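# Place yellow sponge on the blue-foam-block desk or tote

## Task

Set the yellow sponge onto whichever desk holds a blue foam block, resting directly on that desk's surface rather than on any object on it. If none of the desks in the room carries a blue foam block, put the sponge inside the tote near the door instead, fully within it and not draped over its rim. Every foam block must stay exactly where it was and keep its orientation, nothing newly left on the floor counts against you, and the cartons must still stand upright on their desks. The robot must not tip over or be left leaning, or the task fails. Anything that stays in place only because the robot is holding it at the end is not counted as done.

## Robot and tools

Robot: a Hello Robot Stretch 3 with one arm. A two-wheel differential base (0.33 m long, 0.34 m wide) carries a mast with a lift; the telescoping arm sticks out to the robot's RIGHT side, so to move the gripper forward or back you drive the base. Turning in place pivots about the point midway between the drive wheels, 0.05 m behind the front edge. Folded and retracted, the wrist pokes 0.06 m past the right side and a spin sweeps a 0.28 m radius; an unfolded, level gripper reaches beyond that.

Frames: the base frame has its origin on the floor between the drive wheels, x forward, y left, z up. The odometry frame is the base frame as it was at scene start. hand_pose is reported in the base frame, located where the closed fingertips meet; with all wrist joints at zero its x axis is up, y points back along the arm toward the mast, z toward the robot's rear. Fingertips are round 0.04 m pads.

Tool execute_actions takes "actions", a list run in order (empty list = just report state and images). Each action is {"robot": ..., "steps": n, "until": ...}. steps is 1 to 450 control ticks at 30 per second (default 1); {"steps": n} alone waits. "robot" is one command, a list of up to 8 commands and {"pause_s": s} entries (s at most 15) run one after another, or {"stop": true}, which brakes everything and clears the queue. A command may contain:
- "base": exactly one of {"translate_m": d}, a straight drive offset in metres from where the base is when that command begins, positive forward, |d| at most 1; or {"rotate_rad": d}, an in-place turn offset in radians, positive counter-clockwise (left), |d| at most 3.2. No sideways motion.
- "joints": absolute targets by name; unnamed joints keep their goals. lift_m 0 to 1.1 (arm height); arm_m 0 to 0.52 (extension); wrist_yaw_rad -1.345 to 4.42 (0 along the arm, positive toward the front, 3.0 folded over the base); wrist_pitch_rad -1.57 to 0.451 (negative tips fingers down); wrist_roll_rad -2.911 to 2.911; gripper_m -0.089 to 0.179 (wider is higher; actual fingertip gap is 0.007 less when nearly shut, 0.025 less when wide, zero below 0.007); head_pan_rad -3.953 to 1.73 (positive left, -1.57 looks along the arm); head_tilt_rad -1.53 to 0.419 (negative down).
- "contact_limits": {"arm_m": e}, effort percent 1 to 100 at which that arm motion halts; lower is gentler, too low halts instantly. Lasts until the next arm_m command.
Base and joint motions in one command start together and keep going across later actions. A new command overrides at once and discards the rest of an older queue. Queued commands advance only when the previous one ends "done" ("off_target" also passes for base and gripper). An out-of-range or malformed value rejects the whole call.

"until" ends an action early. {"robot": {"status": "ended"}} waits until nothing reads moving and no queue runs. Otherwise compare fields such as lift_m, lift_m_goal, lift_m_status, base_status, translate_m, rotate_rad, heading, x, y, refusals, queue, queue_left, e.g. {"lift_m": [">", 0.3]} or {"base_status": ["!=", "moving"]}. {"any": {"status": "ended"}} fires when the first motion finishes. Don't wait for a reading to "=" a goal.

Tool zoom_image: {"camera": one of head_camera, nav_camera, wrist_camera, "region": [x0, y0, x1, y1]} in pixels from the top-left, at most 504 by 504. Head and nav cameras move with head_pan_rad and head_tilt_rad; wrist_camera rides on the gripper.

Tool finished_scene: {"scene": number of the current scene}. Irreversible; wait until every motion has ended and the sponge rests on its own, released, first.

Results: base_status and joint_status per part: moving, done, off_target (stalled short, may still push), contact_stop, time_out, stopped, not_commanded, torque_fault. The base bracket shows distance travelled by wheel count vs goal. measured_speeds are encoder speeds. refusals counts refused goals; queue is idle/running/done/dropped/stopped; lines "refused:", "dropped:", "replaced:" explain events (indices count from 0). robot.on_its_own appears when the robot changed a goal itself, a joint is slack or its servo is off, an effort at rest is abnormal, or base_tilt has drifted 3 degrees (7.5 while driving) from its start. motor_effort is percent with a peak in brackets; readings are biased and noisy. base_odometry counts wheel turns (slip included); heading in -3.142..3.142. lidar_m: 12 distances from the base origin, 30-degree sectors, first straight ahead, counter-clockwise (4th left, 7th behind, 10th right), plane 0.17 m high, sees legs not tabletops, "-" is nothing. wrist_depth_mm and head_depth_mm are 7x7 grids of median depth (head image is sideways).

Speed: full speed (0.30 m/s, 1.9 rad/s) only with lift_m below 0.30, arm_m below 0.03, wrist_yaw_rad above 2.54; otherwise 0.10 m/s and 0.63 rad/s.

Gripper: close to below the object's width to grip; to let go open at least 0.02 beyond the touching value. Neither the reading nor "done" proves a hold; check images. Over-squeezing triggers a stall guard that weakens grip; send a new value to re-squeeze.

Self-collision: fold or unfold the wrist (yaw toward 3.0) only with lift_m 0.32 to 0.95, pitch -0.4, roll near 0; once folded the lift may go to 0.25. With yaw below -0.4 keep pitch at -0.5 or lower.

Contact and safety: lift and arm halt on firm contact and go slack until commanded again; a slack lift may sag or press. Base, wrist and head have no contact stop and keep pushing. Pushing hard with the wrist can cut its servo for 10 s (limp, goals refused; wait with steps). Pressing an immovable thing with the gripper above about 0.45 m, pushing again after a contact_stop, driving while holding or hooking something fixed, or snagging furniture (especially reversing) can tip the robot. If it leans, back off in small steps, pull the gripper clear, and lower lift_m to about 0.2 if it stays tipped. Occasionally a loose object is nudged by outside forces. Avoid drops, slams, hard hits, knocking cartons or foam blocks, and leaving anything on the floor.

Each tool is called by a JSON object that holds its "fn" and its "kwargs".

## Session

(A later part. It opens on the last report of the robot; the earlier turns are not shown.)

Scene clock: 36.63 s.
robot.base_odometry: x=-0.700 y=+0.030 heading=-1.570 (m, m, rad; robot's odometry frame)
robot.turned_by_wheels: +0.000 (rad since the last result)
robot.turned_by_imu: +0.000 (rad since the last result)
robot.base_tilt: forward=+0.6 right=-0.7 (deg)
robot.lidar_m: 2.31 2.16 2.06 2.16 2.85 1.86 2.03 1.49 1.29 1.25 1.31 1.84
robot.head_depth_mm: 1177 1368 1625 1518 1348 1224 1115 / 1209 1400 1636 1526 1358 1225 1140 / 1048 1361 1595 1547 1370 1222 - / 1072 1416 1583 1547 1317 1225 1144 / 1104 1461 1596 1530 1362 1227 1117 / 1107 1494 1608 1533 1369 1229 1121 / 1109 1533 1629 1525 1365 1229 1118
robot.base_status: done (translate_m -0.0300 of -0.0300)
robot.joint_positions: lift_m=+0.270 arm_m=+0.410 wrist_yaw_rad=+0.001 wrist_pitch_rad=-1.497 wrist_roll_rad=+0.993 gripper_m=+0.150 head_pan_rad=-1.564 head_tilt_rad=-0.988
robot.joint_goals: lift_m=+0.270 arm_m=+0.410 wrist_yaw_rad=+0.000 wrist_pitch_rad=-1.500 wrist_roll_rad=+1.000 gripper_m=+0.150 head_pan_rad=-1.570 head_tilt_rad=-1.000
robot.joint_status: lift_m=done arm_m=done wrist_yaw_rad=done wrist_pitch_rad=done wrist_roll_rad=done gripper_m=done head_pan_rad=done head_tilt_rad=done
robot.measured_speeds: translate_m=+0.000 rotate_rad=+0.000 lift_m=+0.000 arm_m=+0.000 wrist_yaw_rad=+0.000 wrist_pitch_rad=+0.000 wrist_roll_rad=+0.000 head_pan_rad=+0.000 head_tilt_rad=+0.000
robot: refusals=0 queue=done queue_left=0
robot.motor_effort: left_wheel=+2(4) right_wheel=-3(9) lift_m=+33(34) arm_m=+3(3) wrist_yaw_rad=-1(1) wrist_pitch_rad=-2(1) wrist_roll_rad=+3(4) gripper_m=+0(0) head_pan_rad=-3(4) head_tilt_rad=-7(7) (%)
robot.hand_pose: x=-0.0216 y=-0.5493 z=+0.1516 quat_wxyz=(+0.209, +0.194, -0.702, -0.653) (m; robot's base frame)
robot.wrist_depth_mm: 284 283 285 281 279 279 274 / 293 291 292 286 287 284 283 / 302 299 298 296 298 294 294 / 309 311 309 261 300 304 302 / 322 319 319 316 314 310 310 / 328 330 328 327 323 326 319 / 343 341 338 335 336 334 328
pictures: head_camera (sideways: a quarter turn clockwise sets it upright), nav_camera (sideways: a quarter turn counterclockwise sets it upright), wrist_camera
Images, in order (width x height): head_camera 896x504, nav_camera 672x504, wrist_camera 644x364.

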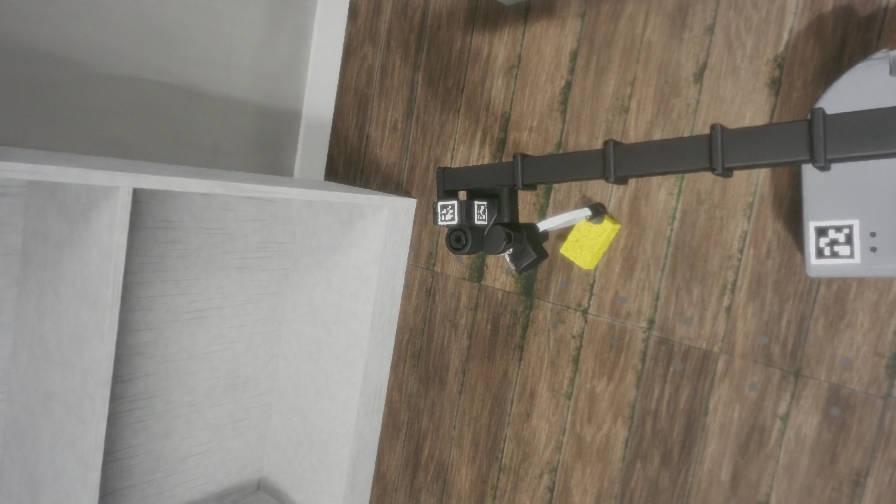

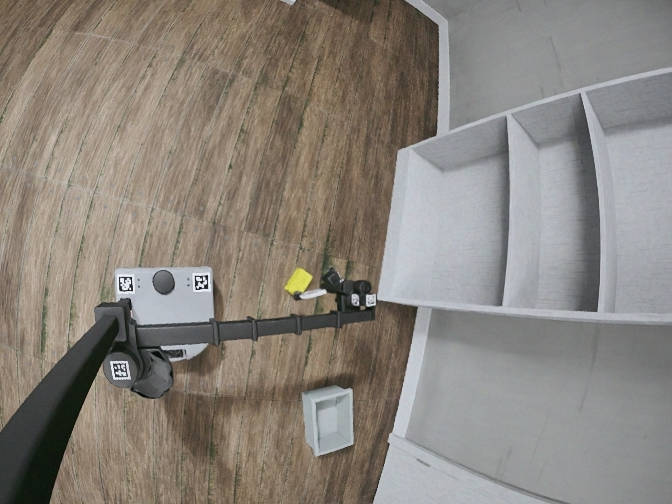

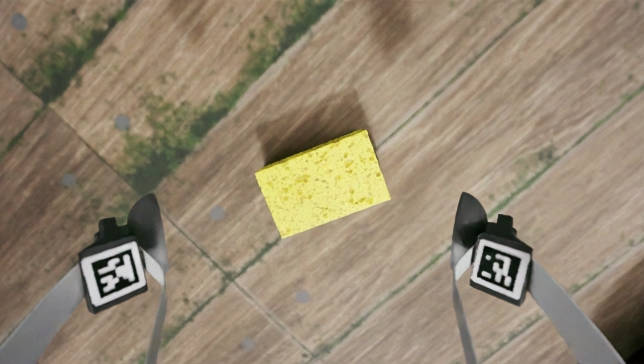

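{"fn": "execute_actions", "kwargs": {"actions": [{"robot":{"base":{"translate_m":-0.015},"joints":{"arm_m":0.418,"lift_m":0.19,"wrist_roll_rad":0.65,"gripper_m":0.179}},"steps":450,"until":{"robot":{"status":"ended"}}}]}}

Scene clock: 38.80 s.
robot.base_odometry: x=-0.700 y=+0.045 heading=-1.570 (m, m, rad; robot's odometry frame)
robot.turned_by_wheels: +0.000 (rad since the last result)
robot.turned_by_imu: +0.000 (rad since the last result)
robot.base_tilt: forward=+0.5 right=-0.7 (deg)
robot.lidar_m: 2.32 2.18 2.08 2.16 2.85 2.02 2.02 1.48 1.29 0.98 1.32 1.86
robot.head_depth_mm: 1178 1361 1619 1527 1351 1219 1118 / 1200 1397 1634 1509 1356 1227 1142 / 1067 1358 1625 1545 1357 1227 - / 1075 1418 1570 1532 1309 1225 1145 / 1074 1451 1602 1533 1354 1222 1113 / 1109 1490 1603 1519 1371 1223 1122 / 1113 1533 1636 1527 1357 1222 1123
robot.base_status: done (translate_m -0.0150 of -0.0150)
robot.joint_positions: lift_m=+0.190 arm_m=+0.418 wrist_yaw_rad=+0.001 wrist_pitch_rad=-1.497 wrist_roll_rad=+0.657 gripper_m=+0.179 head_pan_rad=-1.564 head_tilt_rad=-0.988
robot.joint_goals: lift_m=+0.190 arm_m=+0.418 wrist_yaw_rad=+0.000 wrist_pitch_rad=-1.500 wrist_roll_rad=+0.650 gripper_m=+0.179 head_pan_rad=-1.570 head_tilt_rad=-1.000
robot.joint_status: lift_m=done arm_m=done wrist_yaw_rad=done wrist_pitch_rad=done wrist_roll_rad=done gripper_m=done head_pan_rad=done head_tilt_rad=done
robot.measured_speeds: translate_m=+0.000 rotate_rad=+0.000 lift_m=+0.000 arm_m=+0.000 wrist_yaw_rad=+0.000 wrist_pitch_rad=+0.000 wrist_roll_rad=+0.000 head_pan_rad=+0.000 head_tilt_rad=+0.000
robot: refusals=0 queue=done queue_left=0
robot.motor_effort: left_wheel=+2(5) right_wheel=-3(6) lift_m=+32(32) arm_m=+3(3) wrist_yaw_rad=-1(1) wrist_pitch_rad=-1(2) wrist_roll_rad=-3(3) gripper_m=+0(82) head_pan_rad=-3(4) head_tilt_rad=-7(7) (%)
robot.hand_pose: x=-0.0217 y=-0.5574 z=+0.0716 quat_wxyz=(+0.324, +0.300, -0.657, -0.611) (m; robot's base frame)
robot.wrist_depth_mm: 210 210 211 210 211 208 209 / 216 214 216 216 215 215 215 / 223 222 221 221 221 222 220 / 228 227 224 211 226 228 227 / 232 232 189 189 232 234 233 / - 240 241 194 241 242 240 / 249 250 248 248 247 249 247
pictures: head_camera (sideways: a quarter turn clockwise sets it upright), nav_camera (sideways: a quarter turn counterclockwise sets it upright), wrist_camera
Images, in order (width x height): head_camera 896x504, nav_camera 672x504, wrist_camera 644x364.

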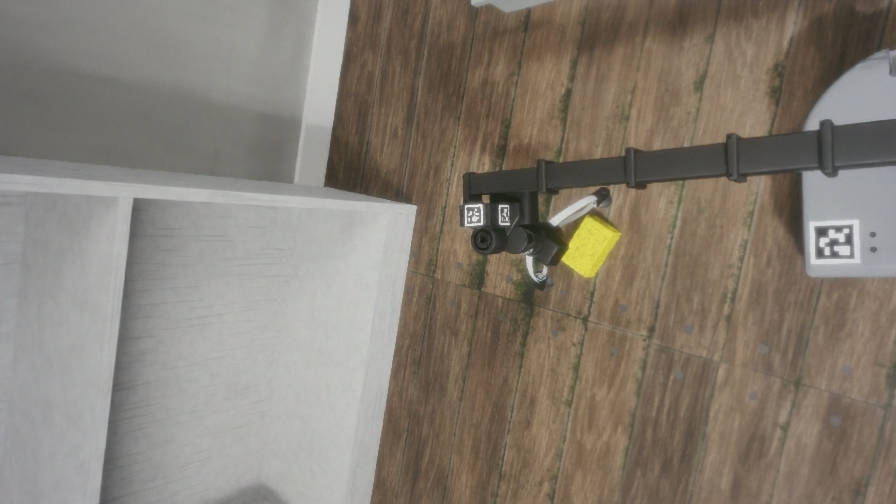

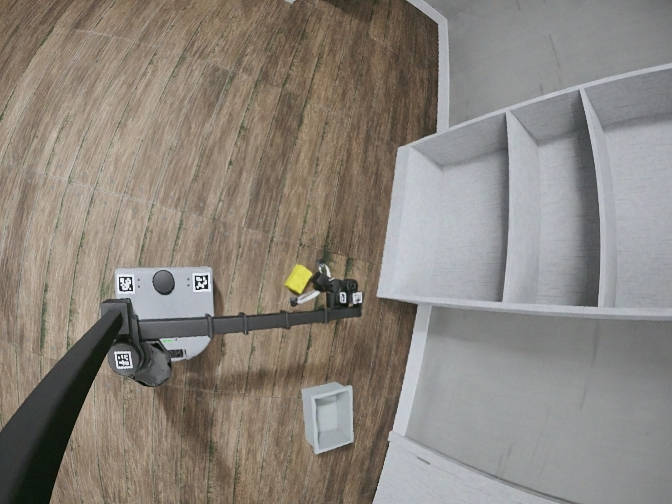

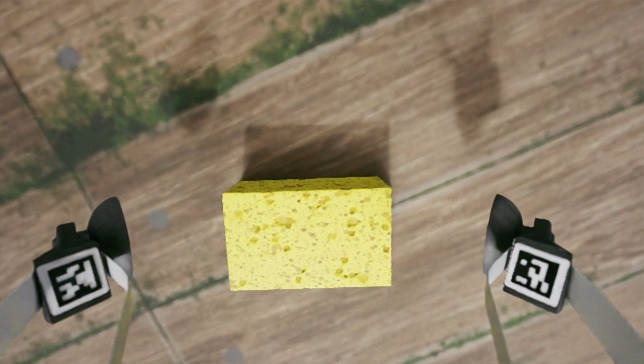

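{"fn": "execute_actions", "kwargs": {"actions": [{"robot":[{"joints":{"lift_m":0.142}},{"joints":{"gripper_m":0.06}},{"joints":{"lift_m":0.3}}],"steps":450,"until":{"robot":{"status":"ended"}}}]}}

Scene clock: 44.33 s.
robot.base_odometry: x=-0.700 y=+0.045 heading=-1.570 (m, m, rad; robot's odometry frame)
robot.turned_by_wheels: +0.000 (rad since the last result)
robot.turned_by_imu: +0.000 (rad since the last result)
robot.base_tilt: forward=+0.6 right=-0.7 (deg)
robot.lidar_m: 2.32 2.19 2.07 2.16 2.85 2.02 2.02 1.48 1.28 0.49 1.32 1.86
robot.head_depth_mm: 1179 1366 1614 1516 1362 1218 1114 / 1195 1403 1640 1518 1361 1223 1142 / 1069 1357 1641 1575 1353 1220 - / 1074 1420 1577 1529 1306 1225 1147 / 1075 1459 1611 1527 1360 1231 1115 / 1107 1494 1595 1525 1361 1221 1113 / 1104 1533 1632 1522 1359 1232 1122
robot.base_status: done (translate_m -0.0150 of -0.0150)
robot.joint_positions: lift_m=+0.300 arm_m=+0.418 wrist_yaw_rad=+0.001 wrist_pitch_rad=-1.497 wrist_roll_rad=+0.657 gripper_m=+0.061 head_pan_rad=-1.564 head_tilt_rad=-0.988
robot.joint_goals: lift_m=+0.300 arm_m=+0.418 wrist_yaw_rad=+0.000 wrist_pitch_rad=-1.500 wrist_roll_rad=+0.650 gripper_m=+0.060 head_pan_rad=-1.570 head_tilt_rad=-1.000
robot.joint_status: lift_m=done arm_m=done wrist_yaw_rad=done wrist_pitch_rad=done wrist_roll_rad=done gripper_m=done head_pan_rad=done head_tilt_rad=done
robot.measured_speeds: translate_m=+0.000 rotate_rad=+0.000 lift_m=+0.000 arm_m=+0.000 wrist_yaw_rad=+0.000 wrist_pitch_rad=+0.000 wrist_roll_rad=+0.000 head_pan_rad=+0.000 head_tilt_rad=+0.000
robot: refusals=0 queue=done queue_left=0
robot.motor_effort: left_wheel=+2(2) right_wheel=-2(2) lift_m=+47(48) arm_m=+3(2) wrist_yaw_rad=-1(1) wrist_pitch_rad=-1(2) wrist_roll_rad=-3(3) gripper_m=-16(88) head_pan_rad=-3(3) head_tilt_rad=-7(7) (%)
robot.hand_pose: x=-0.0217 y=-0.5574 z=+0.1811 quat_wxyz=(+0.324, +0.300, -0.657, -0.611) (m; robot's base frame)
robot.wrist_depth_mm: 308 313 309 312 310 311 308 / 319 318 316 319 320 317 317 / 326 329 327 326 324 325 327 / 335 334 334 331 336 335 337 / 350 344 136 136 136 342 345 / 355 360 140 140 141 355 354 / 363 369 366 145 361 368 364
pictures: head_camera (sideways: a quarter turn clockwise sets it upright), nav_camera (sideways: a quarter turn counterclockwise sets it upright), wrist_camera
Images, in order (width x height): head_camera 896x504, nav_camera 672x504, wrist_camera 644x364.

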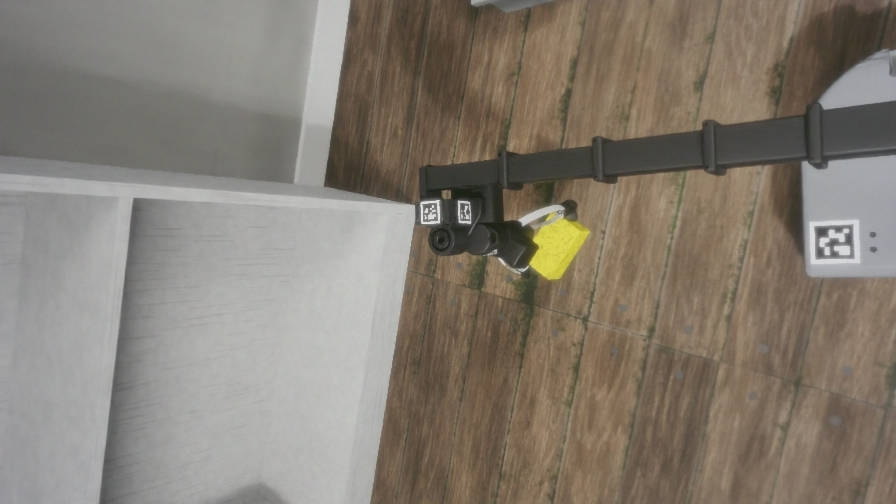

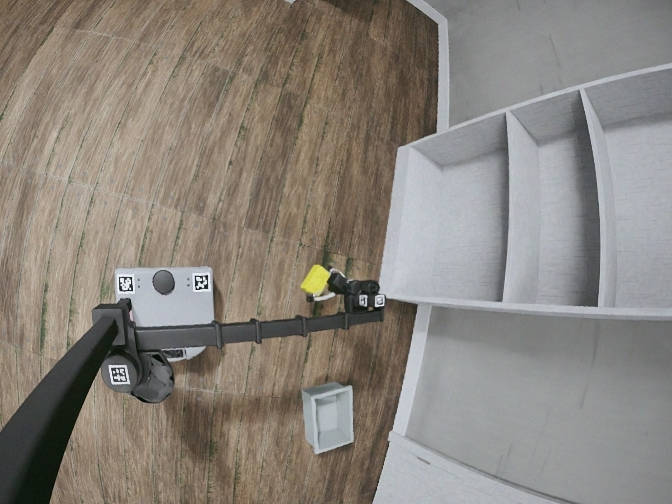

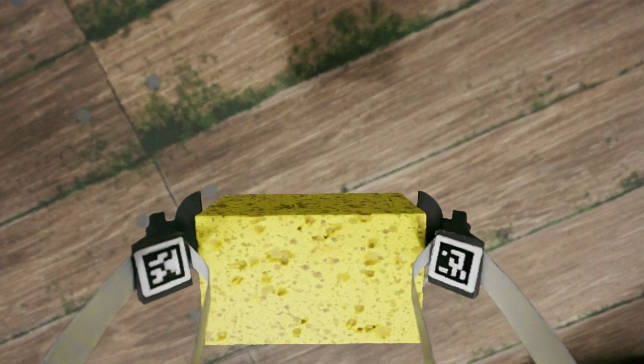

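{"fn": "execute_actions", "kwargs": {"actions": [{"robot":[{"joints":{"arm_m":0.0,"lift_m":1.1,"wrist_roll_rad":0,"head_tilt_rad":-0.6},"base":{"translate_m":0.85}},{"joints":{"wrist_pitch_rad":-0.9},"base":{"rotate_rad":1.57}},{"base":{"translate_m":0.5}}],"steps":450,"until":{"robot":{"status":"ended"}}},{"steps":450,"until":{"robot":{"status":"ended"}}}]}}

Scene clock: 64.60 s.
robot.base_odometry: x=-0.199 y=-0.805 heading=+0.000 (m, m, rad; robot's odometry frame)
robot.turned_by_wheels: +1.570 (rad since the last result)
robot.turned_by_imu: +1.560 (rad since the last result)
robot.base_tilt: forward=+0.6 right=-0.7 (deg)
robot.lidar_m: 1.33 1.96 2.72 2.84 2.32 1.76 1.67 1.39 1.62 1.24 1.84 1.81
robot.head_depth_mm: - - - - - - 1255 / - - - - - - 1236 / - - - - - - 1249 / 1410 1568 1541 1052 - 320 1264 / 1431 1570 1390 1100 1768 1446 1268 / 1456 1627 1704 1150 1791 1486 1264 / 1493 1664 1848 2048 1803 1498 1275
robot.base_status: done (translate_m +0.5000 of +0.5000)
robot.joint_positions: lift_m=+1.100 arm_m=+0.000 wrist_yaw_rad=+0.001 wrist_pitch_rad=-0.914 wrist_roll_rad=+0.005 gripper_m=+0.061 head_pan_rad=-1.564 head_tilt_rad=-0.606
robot.joint_goals: lift_m=+1.100 arm_m=+0.000 wrist_yaw_rad=+0.000 wrist_pitch_rad=-0.900 wrist_roll_rad=+0.000 gripper_m=+0.060 head_pan_rad=-1.570 head_tilt_rad=-0.600
robot.joint_status: lift_m=done arm_m=done wrist_yaw_rad=done wrist_pitch_rad=done wrist_roll_rad=done gripper_m=done head_pan_rad=done head_tilt_rad=done
robot.measured_speeds: translate_m=+0.000 rotate_rad=+0.000 lift_m=+0.000 arm_m=+0.000 wrist_yaw_rad=+0.000 wrist_pitch_rad=+0.000 wrist_roll_rad=+0.000 head_pan_rad=+0.000 head_tilt_rad=+0.000
robot: refusals=0 queue=done queue_left=0
robot.motor_effort: left_wheel=-3(7) right_wheel=+1(6) lift_m=+47(50) arm_m=-3(0) wrist_yaw_rad=-2(1) wrist_pitch_rad=+4(5) wrist_roll_rad=-2(3) gripper_m=-16(16) head_pan_rad=-4(4) head_tilt_rad=+4(31) (%)
robot.hand_pose: x=-0.0215 y=-0.2826 z=+1.0209 quat_wxyz=(+0.633, +0.311, -0.636, -0.313) (m; robot's base frame)
robot.wrist_depth_mm: - - - 672 668 650 657 / - - - - - - 619 / - - - - - - - / - - - - - - - / - - 136 136 136 - - / - - 140 140 141 - - / - - - 145 - - -
pictures: head_camera (sideways: a quarter turn clockwise sets it upright), nav_camera (sideways: a quarter turn counterclockwise sets it upright), wrist_camera
Images, in order (width x height): head_camera 896x504, nav_camera 672x504, wrist_camera 644x364.

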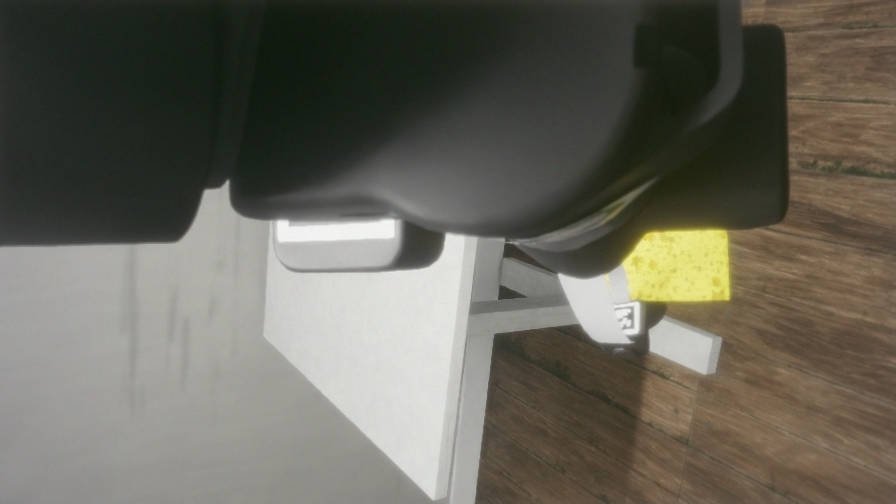

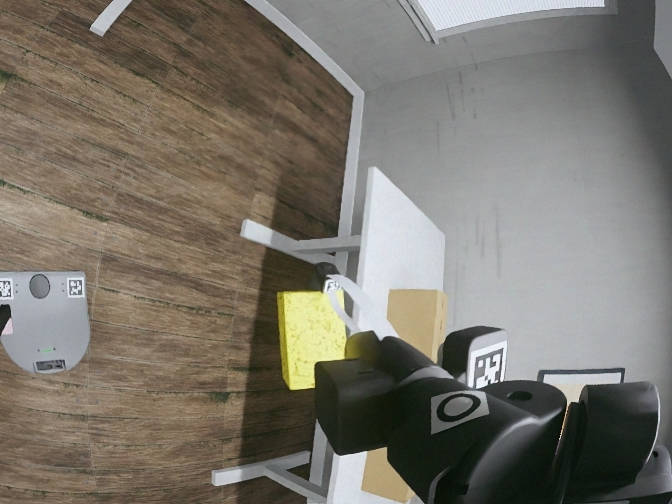

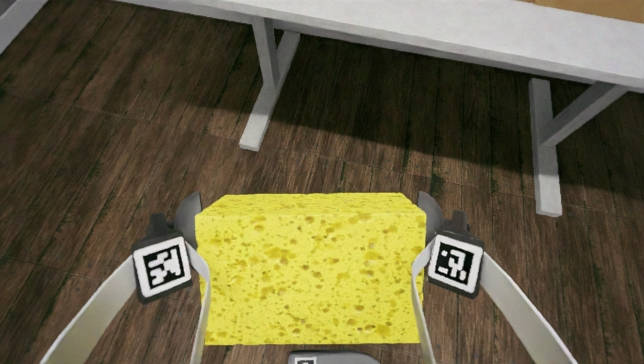

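{"fn": "execute_actions", "kwargs": {"actions": [{"robot":{"joints":{"arm_m":0.5,"wrist_pitch_rad":-0.6}},"steps":450,"until":{"robot":{"status":"ended"}}}]}}

Scene clock: 70.17 s.
robot.base_odometry: x=-0.199 y=-0.805 heading=+0.000 (m, m, rad; robot's odometry frame)
robot.turned_by_wheels: +0.000 (rad since the last result)
robot.turned_by_imu: +0.000 (rad since the last result)
robot.base_tilt: forward=+0.5 right=-0.7 (deg)
robot.lidar_m: 1.33 1.96 2.72 2.85 2.30 1.76 1.67 1.38 1.61 1.24 1.85 1.81
robot.head_depth_mm: 1329 1445 992 1015 1767 1465 1254 / 1348 1474 1017 1038 1778 1461 1257 / 1416 1482 1043 1044 1765 1472 1252 / 1412 755 1310 1092 1792 1480 1266 / 1434 1569 1387 1097 1696 1476 1267 / 1460 1622 1709 1151 1795 1485 1272 / 1484 1650 1845 2013 1802 1487 1283
robot.base_status: done (translate_m +0.5000 of +0.5000)
robot.joint_positions: lift_m=+1.100 arm_m=+0.500 wrist_yaw_rad=+0.001 wrist_pitch_rad=-0.618 wrist_roll_rad=+0.005 gripper_m=+0.061 head_pan_rad=-1.564 head_tilt_rad=-0.606
robot.joint_goals: lift_m=+1.100 arm_m=+0.500 wrist_yaw_rad=+0.000 wrist_pitch_rad=-0.600 wrist_roll_rad=+0.000 gripper_m=+0.060 head_pan_rad=-1.570 head_tilt_rad=-0.600
robot.joint_status: lift_m=done arm_m=done wrist_yaw_rad=done wrist_pitch_rad=done wrist_roll_rad=done gripper_m=done head_pan_rad=done head_tilt_rad=done
robot.measured_speeds: translate_m=+0.000 rotate_rad=+0.000 lift_m=+0.000 arm_m=+0.000 wrist_yaw_rad=+0.000 wrist_pitch_rad=+0.000 wrist_roll_rad=+0.000 head_pan_rad=+0.000 head_tilt_rad=+0.000
robot: refusals=0 queue=done queue_left=0
robot.motor_effort: left_wheel=-3(3) right_wheel=+2(2) lift_m=+47(47) arm_m=+3(2) wrist_yaw_rad=-2(1) wrist_pitch_rad=+6(6) wrist_roll_rad=-2(2) gripper_m=-16(16) head_pan_rad=-4(3) head_tilt_rad=+4(3) (%)
robot.hand_pose: x=-0.0214 y=-0.8396 z=+1.0704 quat_wxyz=(+0.672, +0.215, -0.675, -0.216) (m; robot's base frame)
robot.wrist_depth_mm: - 923 883 827 799 750 724 / - - 950 890 850 814 808 / - - 737 751 746 739 755 / - - 637 430 404 405 414 / - 564 137 137 135 375 366 / - 464 140 140 141 442 411 / - - 430 144 427 442 451
pictures: head_camera (sideways: a quarter turn clockwise sets it upright), nav_camera (sideways: a quarter turn counterclockwise sets it upright), wrist_camera
Images, in order (width x height): head_camera 896x504, nav_camera 672x504, wrist_camera 644x364.

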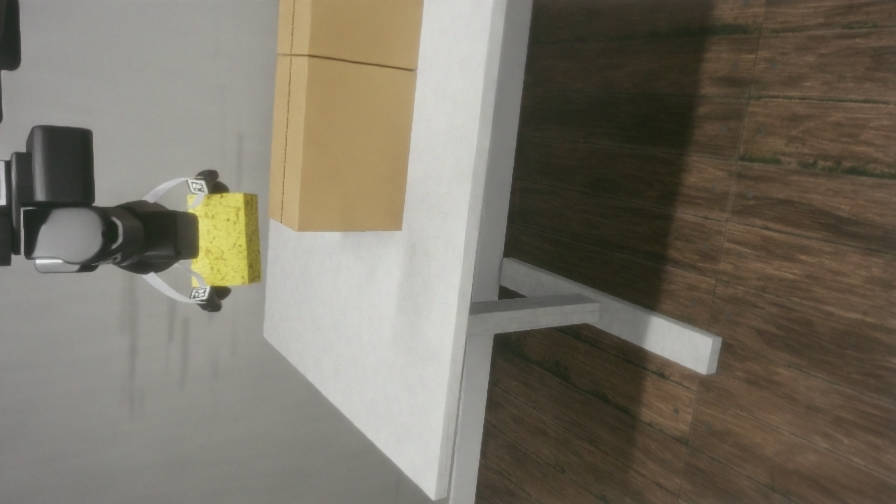

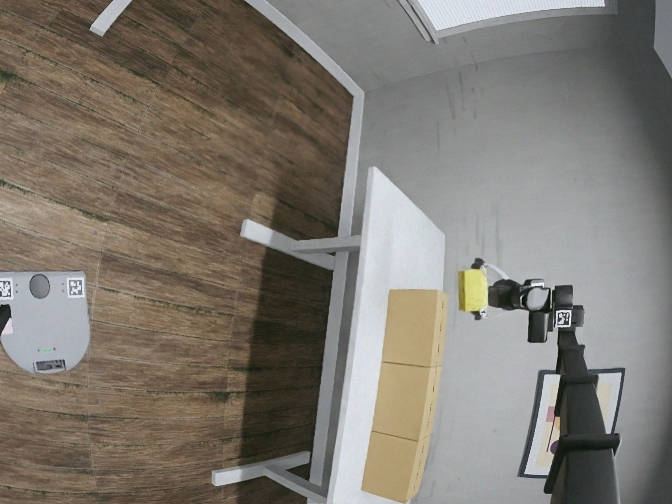

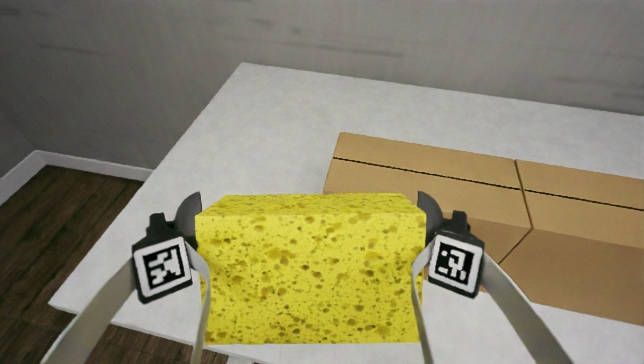

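{"fn": "execute_actions", "kwargs": {"actions": [{"robot":{"joints":{"wrist_yaw_rad":-0.7}},"steps":450,"until":{"robot":{"status":"ended"}}}]}}

Scene clock: 72.00 s.
robot.base_odometry: x=-0.199 y=-0.805 heading=+0.000 (m, m, rad; robot's odometry frame)
robot.turned_by_wheels: +0.000 (rad since the last result)
robot.turned_by_imu: +0.000 (rad since the last result)
robot.base_tilt: forward=+0.5 right=-0.7 (deg)
robot.lidar_m: 1.33 1.96 2.72 2.85 2.32 1.76 1.67 1.39 1.61 1.24 1.85 1.81
robot.head_depth_mm: 1344 1448 993 1019 1755 1458 1253 / 1347 1428 1002 1033 1785 1470 1253 / - 748 1043 1043 1795 1471 1260 / - 1553 1317 1094 1801 1487 1260 / 1433 1580 1385 1103 1695 1485 1266 / 1471 1630 1715 1153 1814 1492 1266 / 1502 1663 1844 2035 1813 1490 1271
robot.base_status: done (translate_m +0.5000 of +0.5000)
robot.joint_positions: lift_m=+1.100 arm_m=+0.500 wrist_yaw_rad=-0.697 wrist_pitch_rad=-0.618 wrist_roll_rad=+0.005 gripper_m=+0.061 head_pan_rad=-1.564 head_tilt_rad=-0.606
robot.joint_goals: lift_m=+1.100 arm_m=+0.500 wrist_yaw_rad=-0.700 wrist_pitch_rad=-0.600 wrist_roll_rad=+0.000 gripper_m=+0.060 head_pan_rad=-1.570 head_tilt_rad=-0.600
robot.joint_status: lift_m=done arm_m=done wrist_yaw_rad=done wrist_pitch_rad=done wrist_roll_rad=done gripper_m=done head_pan_rad=done head_tilt_rad=done
robot.measured_speeds: translate_m=+0.000 rotate_rad=+0.000 lift_m=+0.000 arm_m=+0.000 wrist_yaw_rad=+0.000 wrist_pitch_rad=+0.000 wrist_roll_rad=+0.000 head_pan_rad=+0.000 head_tilt_rad=+0.000
robot: refusals=0 queue=done queue_left=0
robot.motor_effort: left_wheel=-3(3) right_wheel=+2(2) lift_m=+47(47) arm_m=+3(3) wrist_yaw_rad=-3(4) wrist_pitch_rad=+6(6) wrist_roll_rad=-2(2) gripper_m=-16(16) head_pan_rad=-2(4) head_tilt_rad=+3(3) (%)
robot.hand_pose: x=-0.1467 y=-0.7941 z=+1.0704 quat_wxyz=(+0.558, -0.029, -0.708, -0.432) (m; robot's base frame)
robot.wrist_depth_mm: 650 716 829 927 - - - / 727 788 835 878 881 570 - / 708 717 730 474 487 594 721 / 621 396 399 426 544 642 684 / 541 364 136 136 136 585 - / 488 468 139 140 141 - - / 442 434 421 144 - - -
pictures: head_camera (sideways: a quarter turn clockwise sets it upright), nav_camera (sideways: a quarter turn counterclockwise sets it upright), wrist_camera
Images, in order (width x height): head_camera 896x504, nav_camera 672x504, wrist_camera 644x364.

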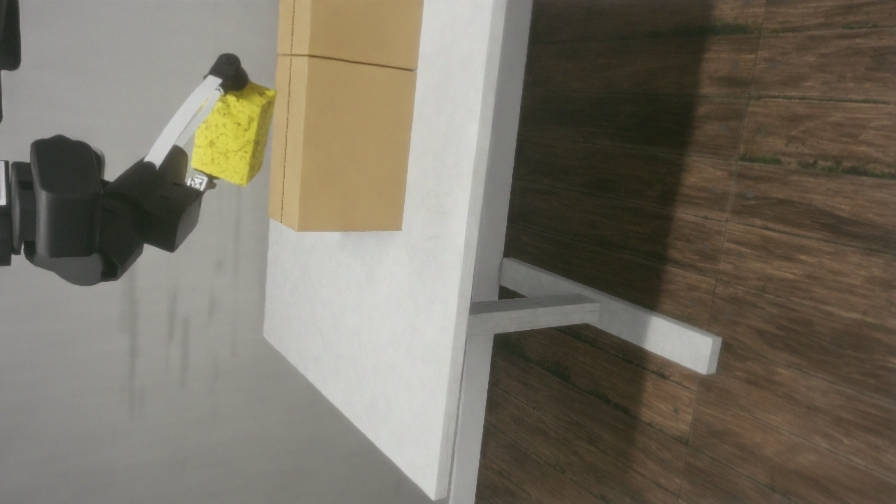

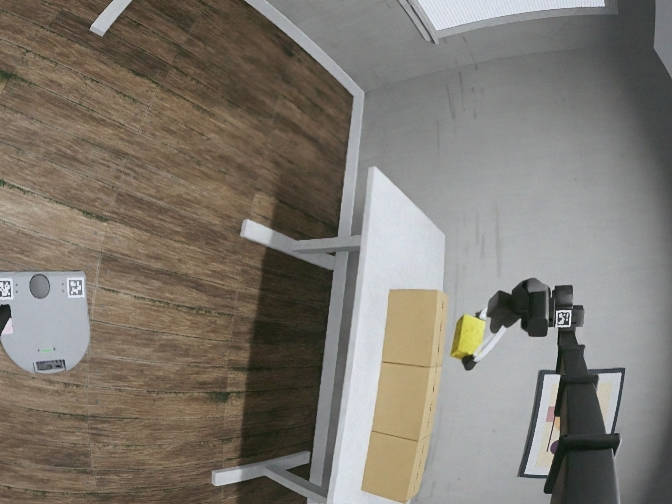

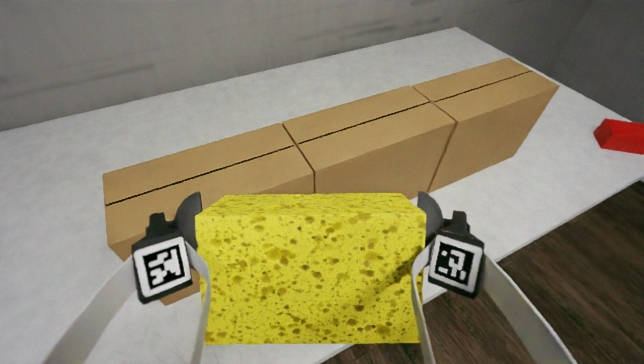

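{"fn": "execute_actions", "kwargs": {"actions": [{"robot":[{"joints":{"arm_m":0.0,"wrist_yaw_rad":0}},{"base":{"rotate_rad":-1.65}},{"base":{"translate_m":0.5}},{"base":{"rotate_rad":1.57}},{"joints":{"arm_m":0.5,"wrist_yaw_rad":-0.7}}],"steps":450,"until":{"robot":{"status":"ended"}}},{"steps":450,"until":{"robot":{"status":"ended"}}}]}}

Scene clock: 95.73 s.
robot.base_odometry: x=-0.239 y=-1.303 heading=-0.080 (m, m, rad; robot's odometry frame)
robot.turned_by_wheels: -0.080 (rad since the last result)
robot.turned_by_imu: -0.078 (rad since the last result)
robot.base_tilt: forward=+0.6 right=-0.7 (deg)
robot.lidar_m: 1.73 1.41 2.30 3.13 2.53 1.76 2.05 1.08 1.12 1.12 0.76 1.75
robot.head_depth_mm: 921 1003 1112 994 594 642 567 / 928 982 1126 1002 607 653 569 / - 751 1150 999 618 655 582 / - 1063 1168 692 634 655 597 / 964 1059 1179 1014 799 659 599 / 975 1075 1199 1018 799 662 1165 / 992 1092 1218 1026 804 663 1193
robot.base_status: done (rotate_rad +1.5699 of +1.5700)
robot.joint_positions: lift_m=+1.100 arm_m=+0.500 wrist_yaw_rad=-0.698 wrist_pitch_rad=-0.618 wrist_roll_rad=+0.005 gripper_m=+0.061 head_pan_rad=-1.564 head_tilt_rad=-0.606
robot.joint_goals: lift_m=+1.100 arm_m=+0.500 wrist_yaw_rad=-0.700 wrist_pitch_rad=-0.600 wrist_roll_rad=+0.000 gripper_m=+0.060 head_pan_rad=-1.570 head_tilt_rad=-0.600
robot.joint_status: lift_m=done arm_m=done wrist_yaw_rad=done wrist_pitch_rad=done wrist_roll_rad=done gripper_m=done head_pan_rad=done head_tilt_rad=done
robot.measured_speeds: translate_m=+0.000 rotate_rad=+0.000 lift_m=+0.000 arm_m=+0.000 wrist_yaw_rad=+0.000 wrist_pitch_rad=+0.000 wrist_roll_rad=+0.000 head_pan_rad=+0.000 head_tilt_rad=+0.000
robot: refusals=0 queue=done queue_left=0
robot.motor_effort: left_wheel=-3(8) right_wheel=+2(6) lift_m=+48(47) arm_m=+3(3) wrist_yaw_rad=-2(4) wrist_pitch_rad=+6(6) wrist_roll_rad=-2(2) gripper_m=-16(16) head_pan_rad=-2(4) head_tilt_rad=+3(4) (%)
robot.hand_pose: x=-0.1468 y=-0.7939 z=+1.0704 quat_wxyz=(+0.558, -0.029, -0.708, -0.433) (m; robot's base frame)
robot.wrist_depth_mm: 291 325 372 442 531 689 938 / 315 354 413 504 628 827 - / 339 393 467 581 722 778 754 / 381 440 521 611 641 639 656 / 422 474 136 137 135 561 563 / 462 477 140 140 140 498 506 / 444 437 420 144 427 404 449
pictures: head_camera (sideways: a quarter turn clockwise sets it upright), nav_camera (sideways: a quarter turn counterclockwise sets it upright), wrist_camera
Images, in order (width x height): head_camera 896x504, nav_camera 672x504, wrist_camera 644x364.

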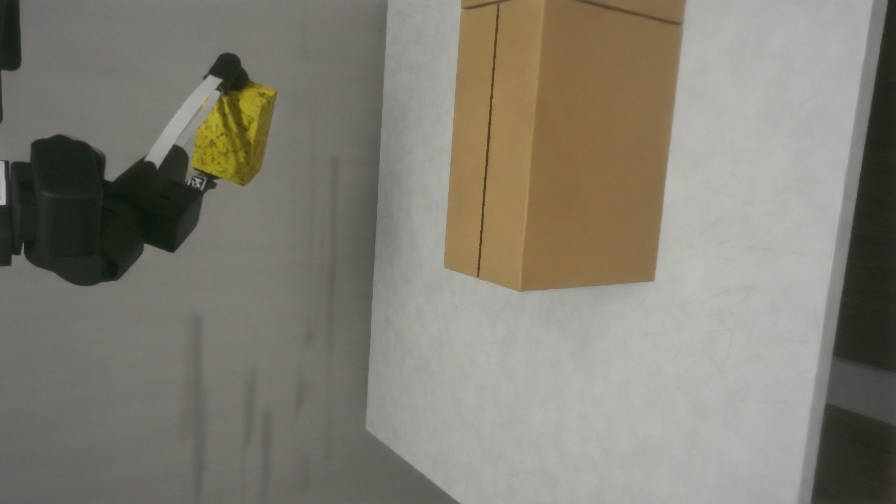

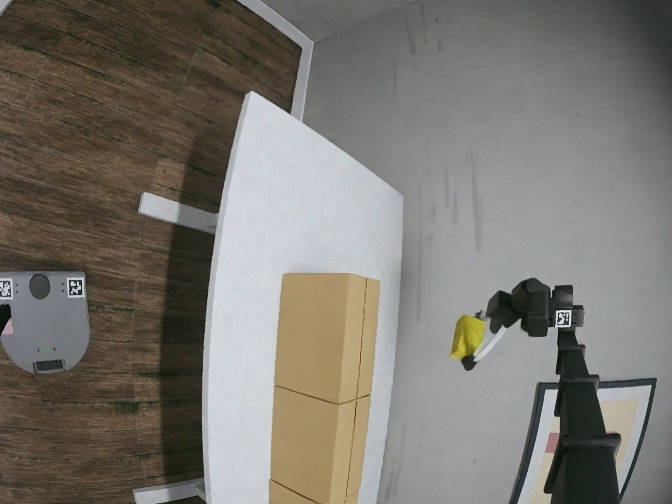

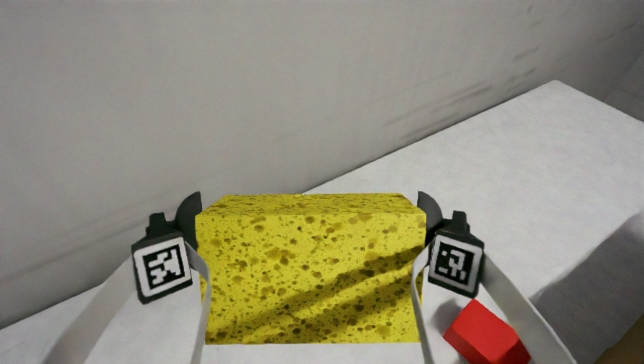

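{"fn": "execute_actions", "kwargs": {"actions": [{"robot":{"joints":{"wrist_yaw_rad":-1.25,"wrist_pitch_rad":-0.75}},"steps":450,"until":{"robot":{"status":"ended"}}}]}}

Scene clock: 97.33 s.
robot.base_odometry: x=-0.239 y=-1.303 heading=-0.080 (m, m, rad; robot's odometry frame)
robot.turned_by_wheels: +0.000 (rad since the last result)
robot.turned_by_imu: +0.000 (rad since the last result)
robot.base_tilt: forward=+0.6 right=-0.6 (deg)
robot.lidar_m: 1.73 1.40 2.29 3.16 2.53 1.76 2.05 1.08 1.13 1.12 0.76 1.74
robot.head_depth_mm: 923 1009 1122 996 593 644 567 / 917 1000 1129 998 605 652 568 / 922 1063 1142 1002 621 655 583 / - 1059 1167 693 635 656 598 / 963 1057 1181 1016 799 660 599 / 976 1075 1199 1018 801 659 1165 / 991 1091 1222 1021 803 665 1206
robot.base_status: done (rotate_rad +1.5699 of +1.5700)
robot.joint_positions: lift_m=+1.100 arm_m=+0.500 wrist_yaw_rad=-1.247 wrist_pitch_rad=-0.760 wrist_roll_rad=+0.005 gripper_m=+0.061 head_pan_rad=-1.564 head_tilt_rad=-0.606
robot.joint_goals: lift_m=+1.100 arm_m=+0.500 wrist_yaw_rad=-1.250 wrist_pitch_rad=-0.750 wrist_roll_rad=+0.000 gripper_m=+0.060 head_pan_rad=-1.570 head_tilt_rad=-0.600
robot.joint_status: lift_m=done arm_m=done wrist_yaw_rad=done wrist_pitch_rad=done wrist_roll_rad=done gripper_m=done head_pan_rad=done head_tilt_rad=done
robot.measured_speeds: translate_m=+0.000 rotate_rad=+0.000 lift_m=+0.000 arm_m=+0.000 wrist_yaw_rad=+0.000 wrist_pitch_rad=+0.000 wrist_roll_rad=+0.000 head_pan_rad=+0.000 head_tilt_rad=+0.000
robot: refusals=0 queue=done queue_left=0
robot.motor_effort: left_wheel=-3(3) right_wheel=+2(1) lift_m=+47(47) arm_m=+3(3) wrist_yaw_rad=-3(3) wrist_pitch_rad=+3(6) wrist_roll_rad=-2(2) gripper_m=-16(16) head_pan_rad=-4(3) head_tilt_rad=+3(4) (%)
robot.hand_pose: x=-0.1817 y=-0.6983 z=+1.0444 quat_wxyz=(+0.378, -0.172, -0.687, -0.596) (m; robot's base frame)
robot.wrist_depth_mm: 355 454 617 801 826 840 - / 376 478 668 704 725 479 475 / 402 516 622 622 619 405 597 / 427 531 547 557 552 352 559 / 457 504 137 137 135 316 492 / 447 442 140 140 140 288 458 / 418 419 404 144 258 263 419
pictures: head_camera (sideways: a quarter turn clockwise sets it upright), nav_camera (sideways: a quarter turn counterclockwise sets it upright), wrist_camera
Images, in order (width x height): head_camera 896x504, nav_camera 672x504, wrist_camera 644x364.

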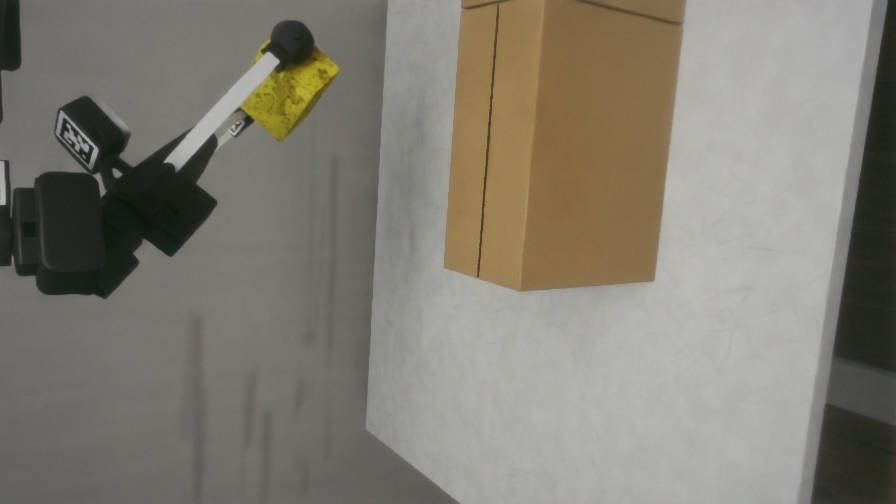

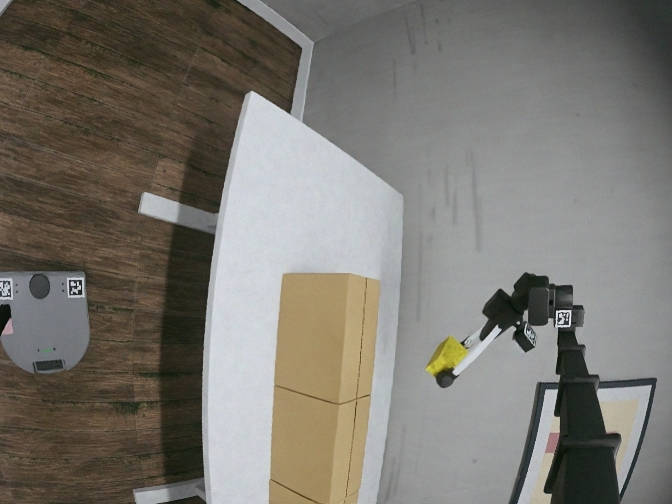

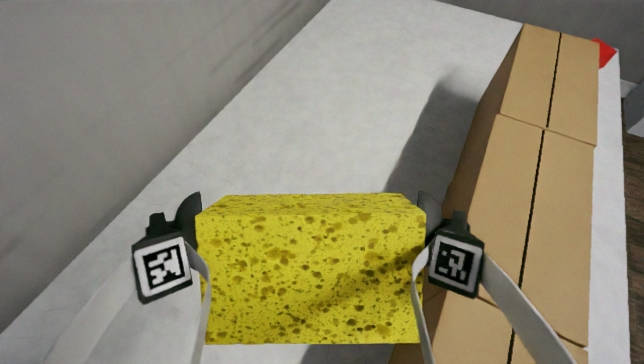

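{"fn": "execute_actions", "kwargs": {"actions": [{"robot":{"joints":{"wrist_yaw_rad":-0.9,"wrist_pitch_rad":-1.15}},"steps":450,"until":{"robot":{"status":"ended"}}}]}}

Scene clock: 99.10 s.
robot.base_odometry: x=-0.239 y=-1.303 heading=-0.080 (m, m, rad; robot's odometry frame)
robot.turned_by_wheels: +0.000 (rad since the last result)
robot.turned_by_imu: +0.000 (rad since the last result)
robot.base_tilt: forward=+0.5 right=-0.6 (deg)
robot.lidar_m: 1.73 1.41 2.29 3.16 2.54 1.76 2.05 1.08 1.13 1.12 0.76 1.75
robot.head_depth_mm: 925 1006 1115 992 592 641 568 / 928 1020 1117 996 607 652 569 / - 1030 684 1000 620 653 583 / - 1079 1148 693 634 656 598 / 963 1063 1184 1011 795 659 601 / 977 1070 1193 1016 800 661 1165 / 992 1094 1218 1024 804 663 1199
robot.base_status: done (rotate_rad +1.5699 of +1.5700)
robot.joint_positions: lift_m=+1.100 arm_m=+0.500 wrist_yaw_rad=-0.903 wrist_pitch_rad=-1.153 wrist_roll_rad=+0.005 gripper_m=+0.061 head_pan_rad=-1.564 head_tilt_rad=-0.606
robot.joint_goals: lift_m=+1.100 arm_m=+0.500 wrist_yaw_rad=-0.900 wrist_pitch_rad=-1.150 wrist_roll_rad=+0.000 gripper_m=+0.060 head_pan_rad=-1.570 head_tilt_rad=-0.600
robot.joint_status: lift_m=done arm_m=done wrist_yaw_rad=done wrist_pitch_rad=done wrist_roll_rad=done gripper_m=done head_pan_rad=done head_tilt_rad=done
robot.measured_speeds: translate_m=+0.000 rotate_rad=+0.000 lift_m=+0.000 arm_m=+0.000 wrist_yaw_rad=+0.000 wrist_pitch_rad=+0.000 wrist_roll_rad=+0.000 head_pan_rad=+0.000 head_tilt_rad=+0.000
robot: refusals=0 queue=done queue_left=0
robot.motor_effort: left_wheel=-3(3) right_wheel=+1(2) lift_m=+47(47) arm_m=+3(3) wrist_yaw_rad=+2(1) wrist_pitch_rad=+1(4) wrist_roll_rad=-2(2) gripper_m=-16(16) head_pan_rad=-3(4) head_tilt_rad=+3(3) (%)
robot.hand_pose: x=-0.0859 y=-0.6953 z=+0.9945 quat_wxyz=(+0.364, +0.087, -0.702, -0.606) (m; robot's base frame)
robot.wrist_depth_mm: 398 459 477 487 481 488 504 / 446 458 463 465 468 482 337 / 441 446 442 448 455 436 278 / 424 428 435 431 442 286 269 / 409 413 136 137 135 258 257 / 401 401 140 139 140 249 251 / 387 391 388 143 235 241 410
pictures: head_camera (sideways: a quarter turn clockwise sets it upright), nav_camera (sideways: a quarter turn counterclockwise sets it upright), wrist_camera
Images, in order (width x height): head_camera 896x504, nav_camera 672x504, wrist_camera 644x364.

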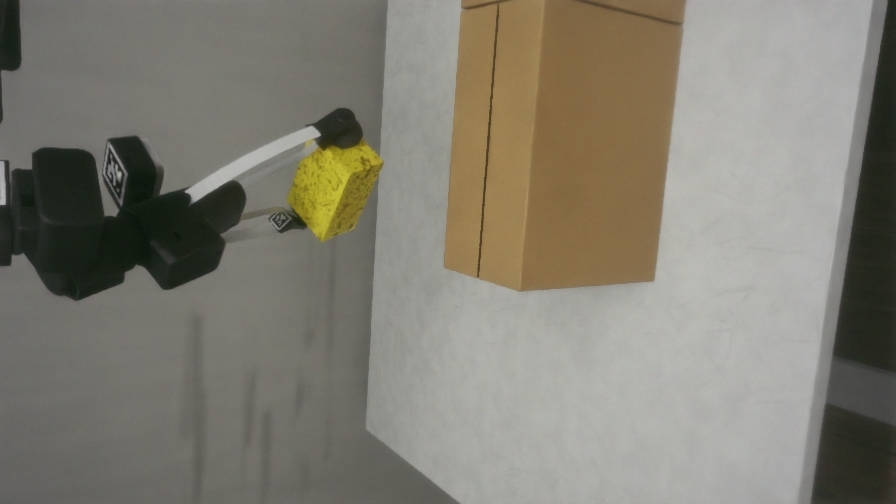

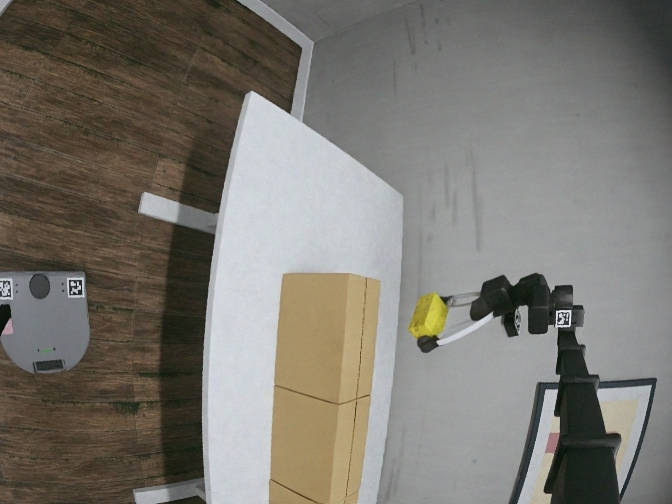

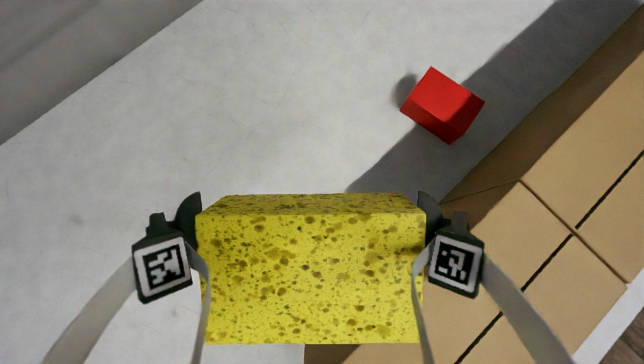

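{"fn": "execute_actions", "kwargs": {"actions": [{"robot":[{"joints":{"arm_m":0.0,"wrist_yaw_rad":0,"wrist_pitch_rad":-0.9}},{"base":{"rotate_rad":0.88}},{"base":{"translate_m":0.84}},{"base":{"translate_m":0.84}},{"base":{"rotate_rad":0.69}}],"steps":450,"until":{"robot":{"status":"ended"}}},{"steps":450,"until":{"robot":{"status":"ended"}}}]}}

Scene clock: 128.77 s.
robot.base_odometry: x=+0.932 y=-0.098 heading=+1.490 (m, m, rad; robot's odometry frame)
robot.turned_by_wheels: +1.570 (rad since the last result)
robot.turned_by_imu: +1.562 (rad since the last result)
robot.base_tilt: forward=+0.5 right=-0.7 (deg)
robot.lidar_m: 1.80 1.78 2.89 2.62 2.70 2.18 2.16 0.85 0.89 0.88 0.62 1.53
robot.head_depth_mm: - - - - - - 381 / - - - - - - 378 / - - - - - - 379 / 744 823 881 974 - 320 384 / 753 826 921 988 839 440 385 / 763 842 938 1003 801 453 387 / 775 853 954 1024 805 455 388
robot.base_status: done (rotate_rad +0.6899 of +0.6900)
robot.joint_positions: lift_m=+1.100 arm_m=+0.000 wrist_yaw_rad=-0.001 wrist_pitch_rad=-0.913 wrist_roll_rad=+0.005 gripper_m=+0.061 head_pan_rad=-1.564 head_tilt_rad=-0.606
robot.joint_goals: lift_m=+1.100 arm_m=+0.000 wrist_yaw_rad=+0.000 wrist_pitch_rad=-0.900 wrist_roll_rad=+0.000 gripper_m=+0.060 head_pan_rad=-1.570 head_tilt_rad=-0.600
robot.joint_status: lift_m=done arm_m=done wrist_yaw_rad=done wrist_pitch_rad=done wrist_roll_rad=done gripper_m=done head_pan_rad=done head_tilt_rad=done
robot.measured_speeds: translate_m=+0.000 rotate_rad=+0.000 lift_m=+0.000 arm_m=+0.000 wrist_yaw_rad=+0.000 wrist_pitch_rad=+0.000 wrist_roll_rad=+0.000 head_pan_rad=+0.000 head_tilt_rad=+0.000
robot: refusals=0 queue=done queue_left=0
robot.motor_effort: left_wheel=-3(8) right_wheel=+2(7) lift_m=+48(47) arm_m=-2(5) wrist_yaw_rad=+0(3) wrist_pitch_rad=+4(4) wrist_roll_rad=-2(2) gripper_m=-16(16) head_pan_rad=-2(4) head_tilt_rad=+3(3) (%)
robot.hand_pose: x=-0.0217 y=-0.2827 z=+1.0209 quat_wxyz=(+0.633, +0.311, -0.636, -0.313) (m; robot's base frame)
robot.wrist_depth_mm: 764 622 631 641 641 652 632 / 570 562 578 589 580 597 610 / 515 526 525 531 544 550 547 / 475 484 479 499 495 503 505 / 273 275 136 136 136 466 475 / 255 254 140 140 140 266 270 / 247 244 236 144 242 248 254
pictures: head_camera (sideways: a quarter turn clockwise sets it upright), nav_camera (sideways: a quarter turn counterclockwise sets it upright), wrist_camera
Images, in order (width x height): head_camera 896x504, nav_camera 672x504, wrist_camera 644x364.

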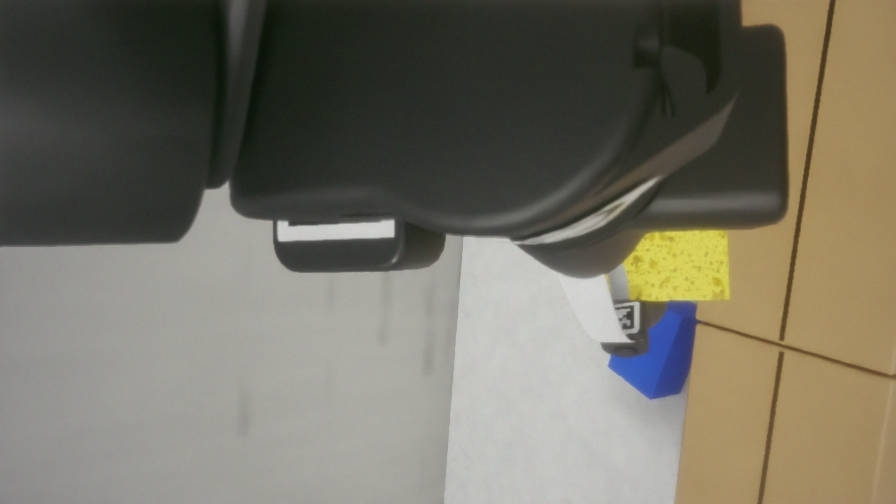

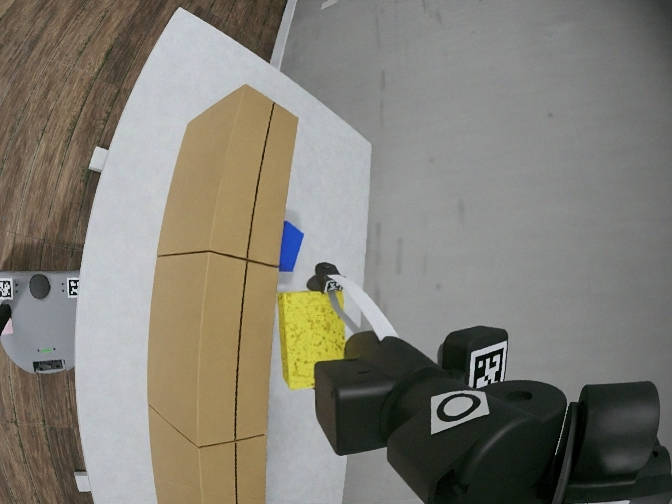

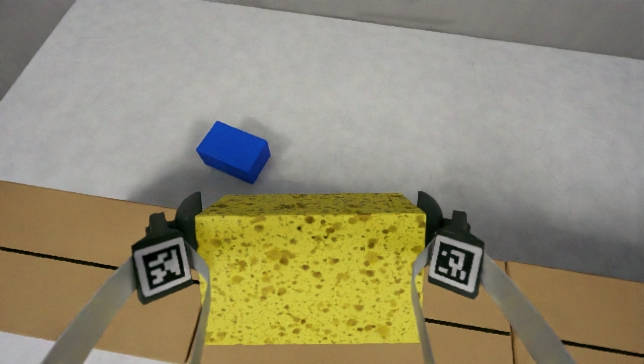

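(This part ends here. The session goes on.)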